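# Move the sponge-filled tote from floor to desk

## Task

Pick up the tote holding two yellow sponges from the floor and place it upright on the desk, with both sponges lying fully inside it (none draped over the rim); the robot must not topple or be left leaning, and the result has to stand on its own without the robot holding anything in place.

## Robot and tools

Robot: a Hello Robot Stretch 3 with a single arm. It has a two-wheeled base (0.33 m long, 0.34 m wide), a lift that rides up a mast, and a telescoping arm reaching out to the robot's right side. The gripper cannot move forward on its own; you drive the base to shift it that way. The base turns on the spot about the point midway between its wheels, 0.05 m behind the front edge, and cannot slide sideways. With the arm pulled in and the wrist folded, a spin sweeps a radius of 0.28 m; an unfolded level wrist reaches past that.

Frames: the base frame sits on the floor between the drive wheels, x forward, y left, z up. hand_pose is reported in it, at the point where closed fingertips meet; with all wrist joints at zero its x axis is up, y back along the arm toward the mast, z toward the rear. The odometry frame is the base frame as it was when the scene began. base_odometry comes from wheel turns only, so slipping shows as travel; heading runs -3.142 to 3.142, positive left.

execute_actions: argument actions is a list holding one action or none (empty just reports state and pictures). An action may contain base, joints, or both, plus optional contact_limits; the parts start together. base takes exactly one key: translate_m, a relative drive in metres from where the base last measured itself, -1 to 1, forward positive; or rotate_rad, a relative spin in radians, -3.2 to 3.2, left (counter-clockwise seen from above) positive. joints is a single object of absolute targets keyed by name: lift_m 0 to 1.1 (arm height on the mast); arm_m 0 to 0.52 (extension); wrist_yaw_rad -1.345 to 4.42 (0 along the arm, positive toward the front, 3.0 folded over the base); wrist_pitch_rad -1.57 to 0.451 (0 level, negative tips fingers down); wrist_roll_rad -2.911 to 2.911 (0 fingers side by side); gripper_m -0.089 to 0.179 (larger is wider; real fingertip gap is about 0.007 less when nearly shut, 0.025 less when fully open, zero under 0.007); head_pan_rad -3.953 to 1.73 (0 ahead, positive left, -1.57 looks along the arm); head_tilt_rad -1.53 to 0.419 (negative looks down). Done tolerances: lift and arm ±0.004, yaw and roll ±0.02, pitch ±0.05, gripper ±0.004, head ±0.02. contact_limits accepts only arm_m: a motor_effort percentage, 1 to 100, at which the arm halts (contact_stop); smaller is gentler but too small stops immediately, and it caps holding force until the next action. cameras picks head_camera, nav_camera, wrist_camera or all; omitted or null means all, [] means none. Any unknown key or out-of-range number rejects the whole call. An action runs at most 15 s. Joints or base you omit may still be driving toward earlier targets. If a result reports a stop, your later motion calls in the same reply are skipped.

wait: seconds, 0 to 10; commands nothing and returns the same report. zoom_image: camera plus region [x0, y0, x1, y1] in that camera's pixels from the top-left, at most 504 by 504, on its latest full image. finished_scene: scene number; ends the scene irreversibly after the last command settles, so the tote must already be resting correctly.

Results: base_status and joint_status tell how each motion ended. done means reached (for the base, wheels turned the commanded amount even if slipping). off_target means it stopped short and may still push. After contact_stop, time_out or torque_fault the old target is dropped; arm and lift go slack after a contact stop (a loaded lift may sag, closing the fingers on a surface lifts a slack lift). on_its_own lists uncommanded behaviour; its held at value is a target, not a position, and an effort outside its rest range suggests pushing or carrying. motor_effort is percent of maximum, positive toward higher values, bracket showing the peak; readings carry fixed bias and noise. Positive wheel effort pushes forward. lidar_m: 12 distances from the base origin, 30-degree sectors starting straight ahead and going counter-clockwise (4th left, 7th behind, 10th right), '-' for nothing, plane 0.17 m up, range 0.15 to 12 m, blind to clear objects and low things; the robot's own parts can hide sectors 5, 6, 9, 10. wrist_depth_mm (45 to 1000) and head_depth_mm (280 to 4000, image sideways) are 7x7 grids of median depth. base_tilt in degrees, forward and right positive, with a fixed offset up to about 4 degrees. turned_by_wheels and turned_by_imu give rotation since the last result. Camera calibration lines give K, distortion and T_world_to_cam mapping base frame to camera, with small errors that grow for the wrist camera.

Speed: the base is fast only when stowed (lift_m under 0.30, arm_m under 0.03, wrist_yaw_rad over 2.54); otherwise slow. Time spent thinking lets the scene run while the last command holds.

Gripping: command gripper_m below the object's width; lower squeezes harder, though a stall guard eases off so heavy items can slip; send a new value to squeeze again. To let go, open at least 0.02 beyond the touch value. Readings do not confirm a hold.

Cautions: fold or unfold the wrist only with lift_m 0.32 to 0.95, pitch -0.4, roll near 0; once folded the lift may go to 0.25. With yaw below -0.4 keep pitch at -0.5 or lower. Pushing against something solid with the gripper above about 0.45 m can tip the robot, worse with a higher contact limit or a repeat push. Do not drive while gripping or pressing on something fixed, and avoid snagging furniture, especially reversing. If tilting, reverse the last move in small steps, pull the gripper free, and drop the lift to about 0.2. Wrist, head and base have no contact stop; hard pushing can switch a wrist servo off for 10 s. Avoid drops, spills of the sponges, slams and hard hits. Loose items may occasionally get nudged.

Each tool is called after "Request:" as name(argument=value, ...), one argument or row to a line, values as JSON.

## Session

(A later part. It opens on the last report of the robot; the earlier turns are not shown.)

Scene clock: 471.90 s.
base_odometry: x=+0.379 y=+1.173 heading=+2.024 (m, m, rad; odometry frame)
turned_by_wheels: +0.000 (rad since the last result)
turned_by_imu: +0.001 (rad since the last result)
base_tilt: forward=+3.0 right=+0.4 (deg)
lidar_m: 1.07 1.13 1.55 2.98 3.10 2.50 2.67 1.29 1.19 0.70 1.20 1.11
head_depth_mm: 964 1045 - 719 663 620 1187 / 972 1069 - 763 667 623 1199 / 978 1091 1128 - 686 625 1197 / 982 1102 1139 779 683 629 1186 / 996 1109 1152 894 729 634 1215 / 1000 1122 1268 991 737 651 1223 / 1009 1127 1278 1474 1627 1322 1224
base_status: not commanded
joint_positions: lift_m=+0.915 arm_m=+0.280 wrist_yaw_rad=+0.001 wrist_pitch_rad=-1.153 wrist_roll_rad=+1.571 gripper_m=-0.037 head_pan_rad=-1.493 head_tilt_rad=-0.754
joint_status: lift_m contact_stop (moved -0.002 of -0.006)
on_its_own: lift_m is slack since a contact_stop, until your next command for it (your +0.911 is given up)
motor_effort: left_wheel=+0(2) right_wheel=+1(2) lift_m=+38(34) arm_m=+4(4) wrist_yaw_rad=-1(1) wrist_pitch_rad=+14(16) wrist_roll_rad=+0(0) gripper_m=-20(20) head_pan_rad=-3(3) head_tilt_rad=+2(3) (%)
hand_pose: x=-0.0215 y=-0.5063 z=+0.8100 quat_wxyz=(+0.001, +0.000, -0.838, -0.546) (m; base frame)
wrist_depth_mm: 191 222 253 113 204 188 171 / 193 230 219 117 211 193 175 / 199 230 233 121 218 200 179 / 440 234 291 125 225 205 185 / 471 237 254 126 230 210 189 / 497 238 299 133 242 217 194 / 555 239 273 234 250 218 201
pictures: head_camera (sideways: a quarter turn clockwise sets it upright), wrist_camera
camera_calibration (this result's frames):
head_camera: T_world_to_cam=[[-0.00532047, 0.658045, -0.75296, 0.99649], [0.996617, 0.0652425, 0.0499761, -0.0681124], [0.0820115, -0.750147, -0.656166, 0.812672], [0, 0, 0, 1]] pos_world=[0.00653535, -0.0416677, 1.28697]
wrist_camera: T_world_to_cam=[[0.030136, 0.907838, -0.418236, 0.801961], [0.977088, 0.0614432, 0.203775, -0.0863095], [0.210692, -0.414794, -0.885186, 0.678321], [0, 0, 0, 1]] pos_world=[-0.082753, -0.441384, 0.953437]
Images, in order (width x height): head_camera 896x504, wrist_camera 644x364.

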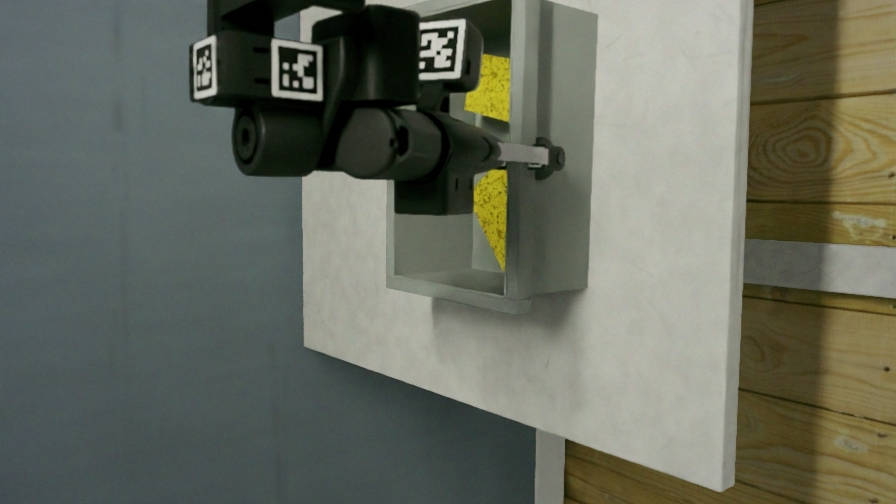

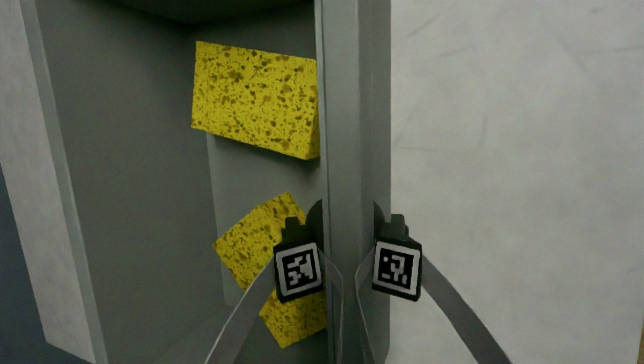

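Request:
execute_actions(
  actions=[
    {"joints": {"gripper_m": 0.085, "lift_m": 0.916, "wrist_pitch_rad": -1.16}},
  ],
  cameras=["head_camera", "wrist_camera"],
)

Scene clock: 480.87 s.
base_odometry: x=+0.379 y=+1.173 heading=+2.024 (m, m, rad; odometry frame)
turned_by_wheels: +0.000 (rad since the last result)
turned_by_imu: +0.001 (rad since the last result)
base_tilt: forward=+3.0 right=+0.4 (deg)
lidar_m: 1.07 1.13 1.56 2.99 3.10 2.50 2.68 1.29 1.19 0.70 1.20 1.11
head_depth_mm: 962 1046 - 725 663 618 1192 / 973 1067 - 758 668 623 1193 / 978 1095 1117 760 672 626 1199 / 983 1101 1136 779 681 629 1184 / 994 1115 1140 892 729 633 1209 / 1000 1117 1274 990 735 651 1221 / 1007 1123 1281 1479 1633 1323 1224
base_status: not commanded
joint_positions: lift_m=+0.916 arm_m=+0.280 wrist_yaw_rad=+0.001 wrist_pitch_rad=-1.160 wrist_roll_rad=+1.571 gripper_m=+0.085 head_pan_rad=-1.493 head_tilt_rad=-0.754
joint_status: all done
motor_effort: left_wheel=+0(1) right_wheel=-1(0) lift_m=+42(44) arm_m=+2(4) wrist_yaw_rad=-1(1) wrist_pitch_rad=+0(12) wrist_roll_rad=-1(0) gripper_m=+1(84) head_pan_rad=-3(3) head_tilt_rad=+3(3) (%)
hand_pose: x=-0.0215 y=-0.5046 z=+0.8099 quat_wxyz=(+0.001, +0.000, -0.836, -0.548) (m; base frame)
wrist_depth_mm: 192 223 252 114 205 188 171 / 198 232 222 122 211 193 174 / 203 234 233 126 218 199 180 / 431 236 292 129 225 205 184 / 459 241 287 133 236 209 190 / 493 240 267 136 245 210 195 / 534 231 279 142 251 227 200
pictures: head_camera (sideways: a quarter turn clockwise sets it upright), wrist_camera
camera_calibration (this result's frames):
head_camera: T_world_to_cam=[[-0.00532047, 0.658045, -0.75296, 0.99649], [0.996617, 0.0652425, 0.0499761, -0.0681124], [0.0820115, -0.750147, -0.656166, 0.812672], [0, 0, 0, 1]] pos_world=[0.00653535, -0.0416677, 1.28697]
wrist_camera: T_world_to_cam=[[0.0301674, 0.910729, -0.411902, 0.79676], [0.977091, 0.0599869, 0.204195, -0.0874592], [0.210675, -0.408625, -0.888055, 0.684341], [0, 0, 0, 1]] pos_world=[-0.0827541, -0.440747, 0.953778]
Images, in order (width x height): head_camera 896x504, wrist_camera 644x364.

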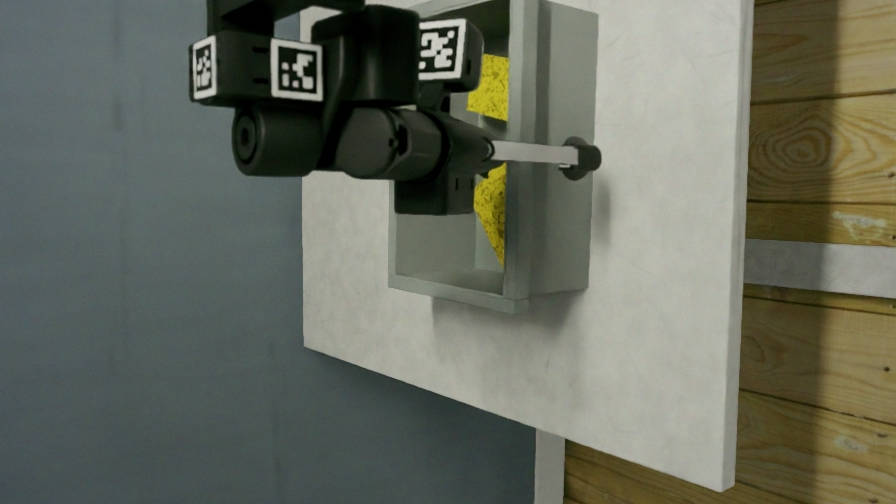

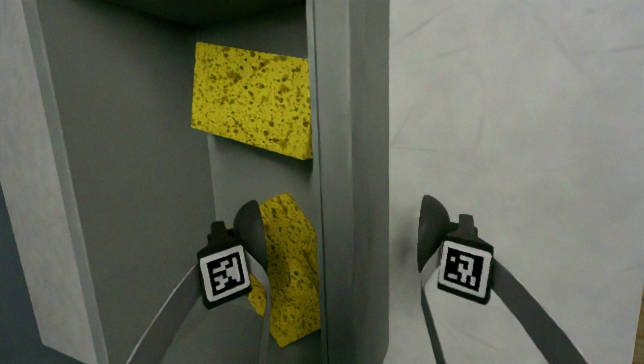

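Request:
execute_actions(
  actions=[
    {"joints": {"lift_m": 1.01, "arm_m": 0.272}},
  ],
  cameras=["head_camera", "wrist_camera"],
)

Scene clock: 490.47 s.
base_odometry: x=+0.379 y=+1.173 heading=+2.024 (m, m, rad; odometry frame)
turned_by_wheels: +0.000 (rad since the last result)
turned_by_imu: +0.001 (rad since the last result)
base_tilt: forward=+3.0 right=+0.4 (deg)
lidar_m: 1.07 1.13 1.55 2.98 3.10 2.50 2.68 1.29 1.19 0.70 1.19 1.11
head_depth_mm: - - - 755 662 620 1189 / 944 - 1034 781 667 624 1201 / 967 1093 - 783 676 626 1203 / 985 1099 1132 777 682 629 1187 / 994 1109 1148 892 731 634 1214 / 996 1122 1261 986 736 651 1217 / 1009 1128 1278 1478 1626 1322 1228
base_status: not commanded
joint_positions: lift_m=+1.010 arm_m=+0.272 wrist_yaw_rad=+0.001 wrist_pitch_rad=-1.160 wrist_roll_rad=+1.571 gripper_m=+0.085 head_pan_rad=-1.493 head_tilt_rad=-0.754
joint_status: all done
motor_effort: left_wheel=+1(0) right_wheel=-1(1) lift_m=+47(50) arm_m=-3(5) wrist_yaw_rad=-1(0) wrist_pitch_rad=+0(0) wrist_roll_rad=+0(0) gripper_m=+1(2) head_pan_rad=-3(3) head_tilt_rad=+2(3) (%)
hand_pose: x=-0.0215 y=-0.4972 z=+0.9037 quat_wxyz=(+0.001, +0.000, -0.836, -0.548) (m; base frame)
wrist_depth_mm: 508 439 280 291 285 264 248 / 541 457 315 304 291 273 256 / 558 473 336 312 300 281 260 / 574 504 341 344 309 288 811 / 588 531 309 328 313 292 842 / 606 562 335 336 336 295 857 / 615 705 479 276 342 321 899
pictures: head_camera (sideways: a quarter turn clockwise sets it upright), wrist_camera
camera_calibration (this result's frames):
head_camera: T_world_to_cam=[[-0.00532057, 0.658045, -0.75296, 0.99649], [0.996617, 0.0652426, 0.0499761, -0.0681124], [0.0820115, -0.750147, -0.656166, 0.812673], [0, 0, 0, 1]] pos_world=[0.00653536, -0.0416677, 1.28697]
wrist_camera: T_world_to_cam=[[0.0301672, 0.910729, -0.411902, 0.8286], [0.977091, 0.0599872, 0.204195, -0.107063], [0.210675, -0.408626, -0.888055, 0.770705], [0, 0, 0, 1]] pos_world=[-0.0827541, -0.433277, 1.04759]
Images, in order (width x height): head_camera 896x504, wrist_camera 644x364.

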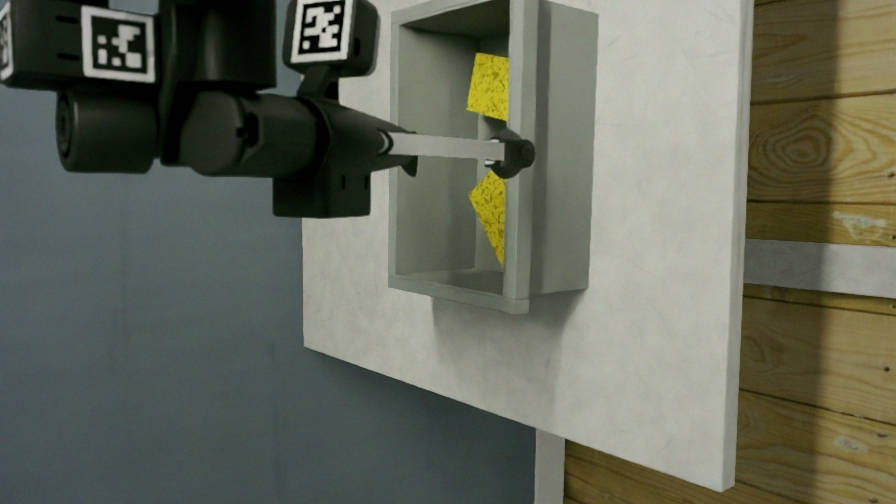

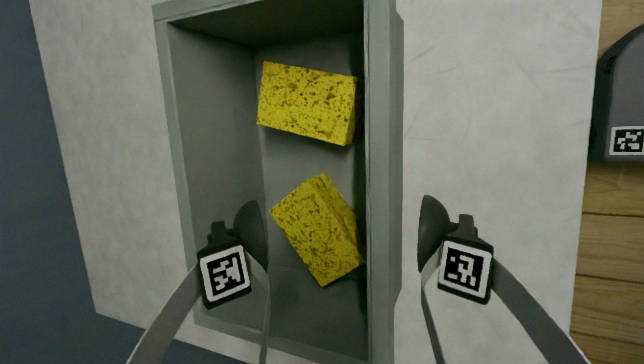

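The tote sits upright on the desk with both sponges inside, and the gripper is clear.

Request:
finished_scene(
  scene=1,
)

The scene is finished: the task was done.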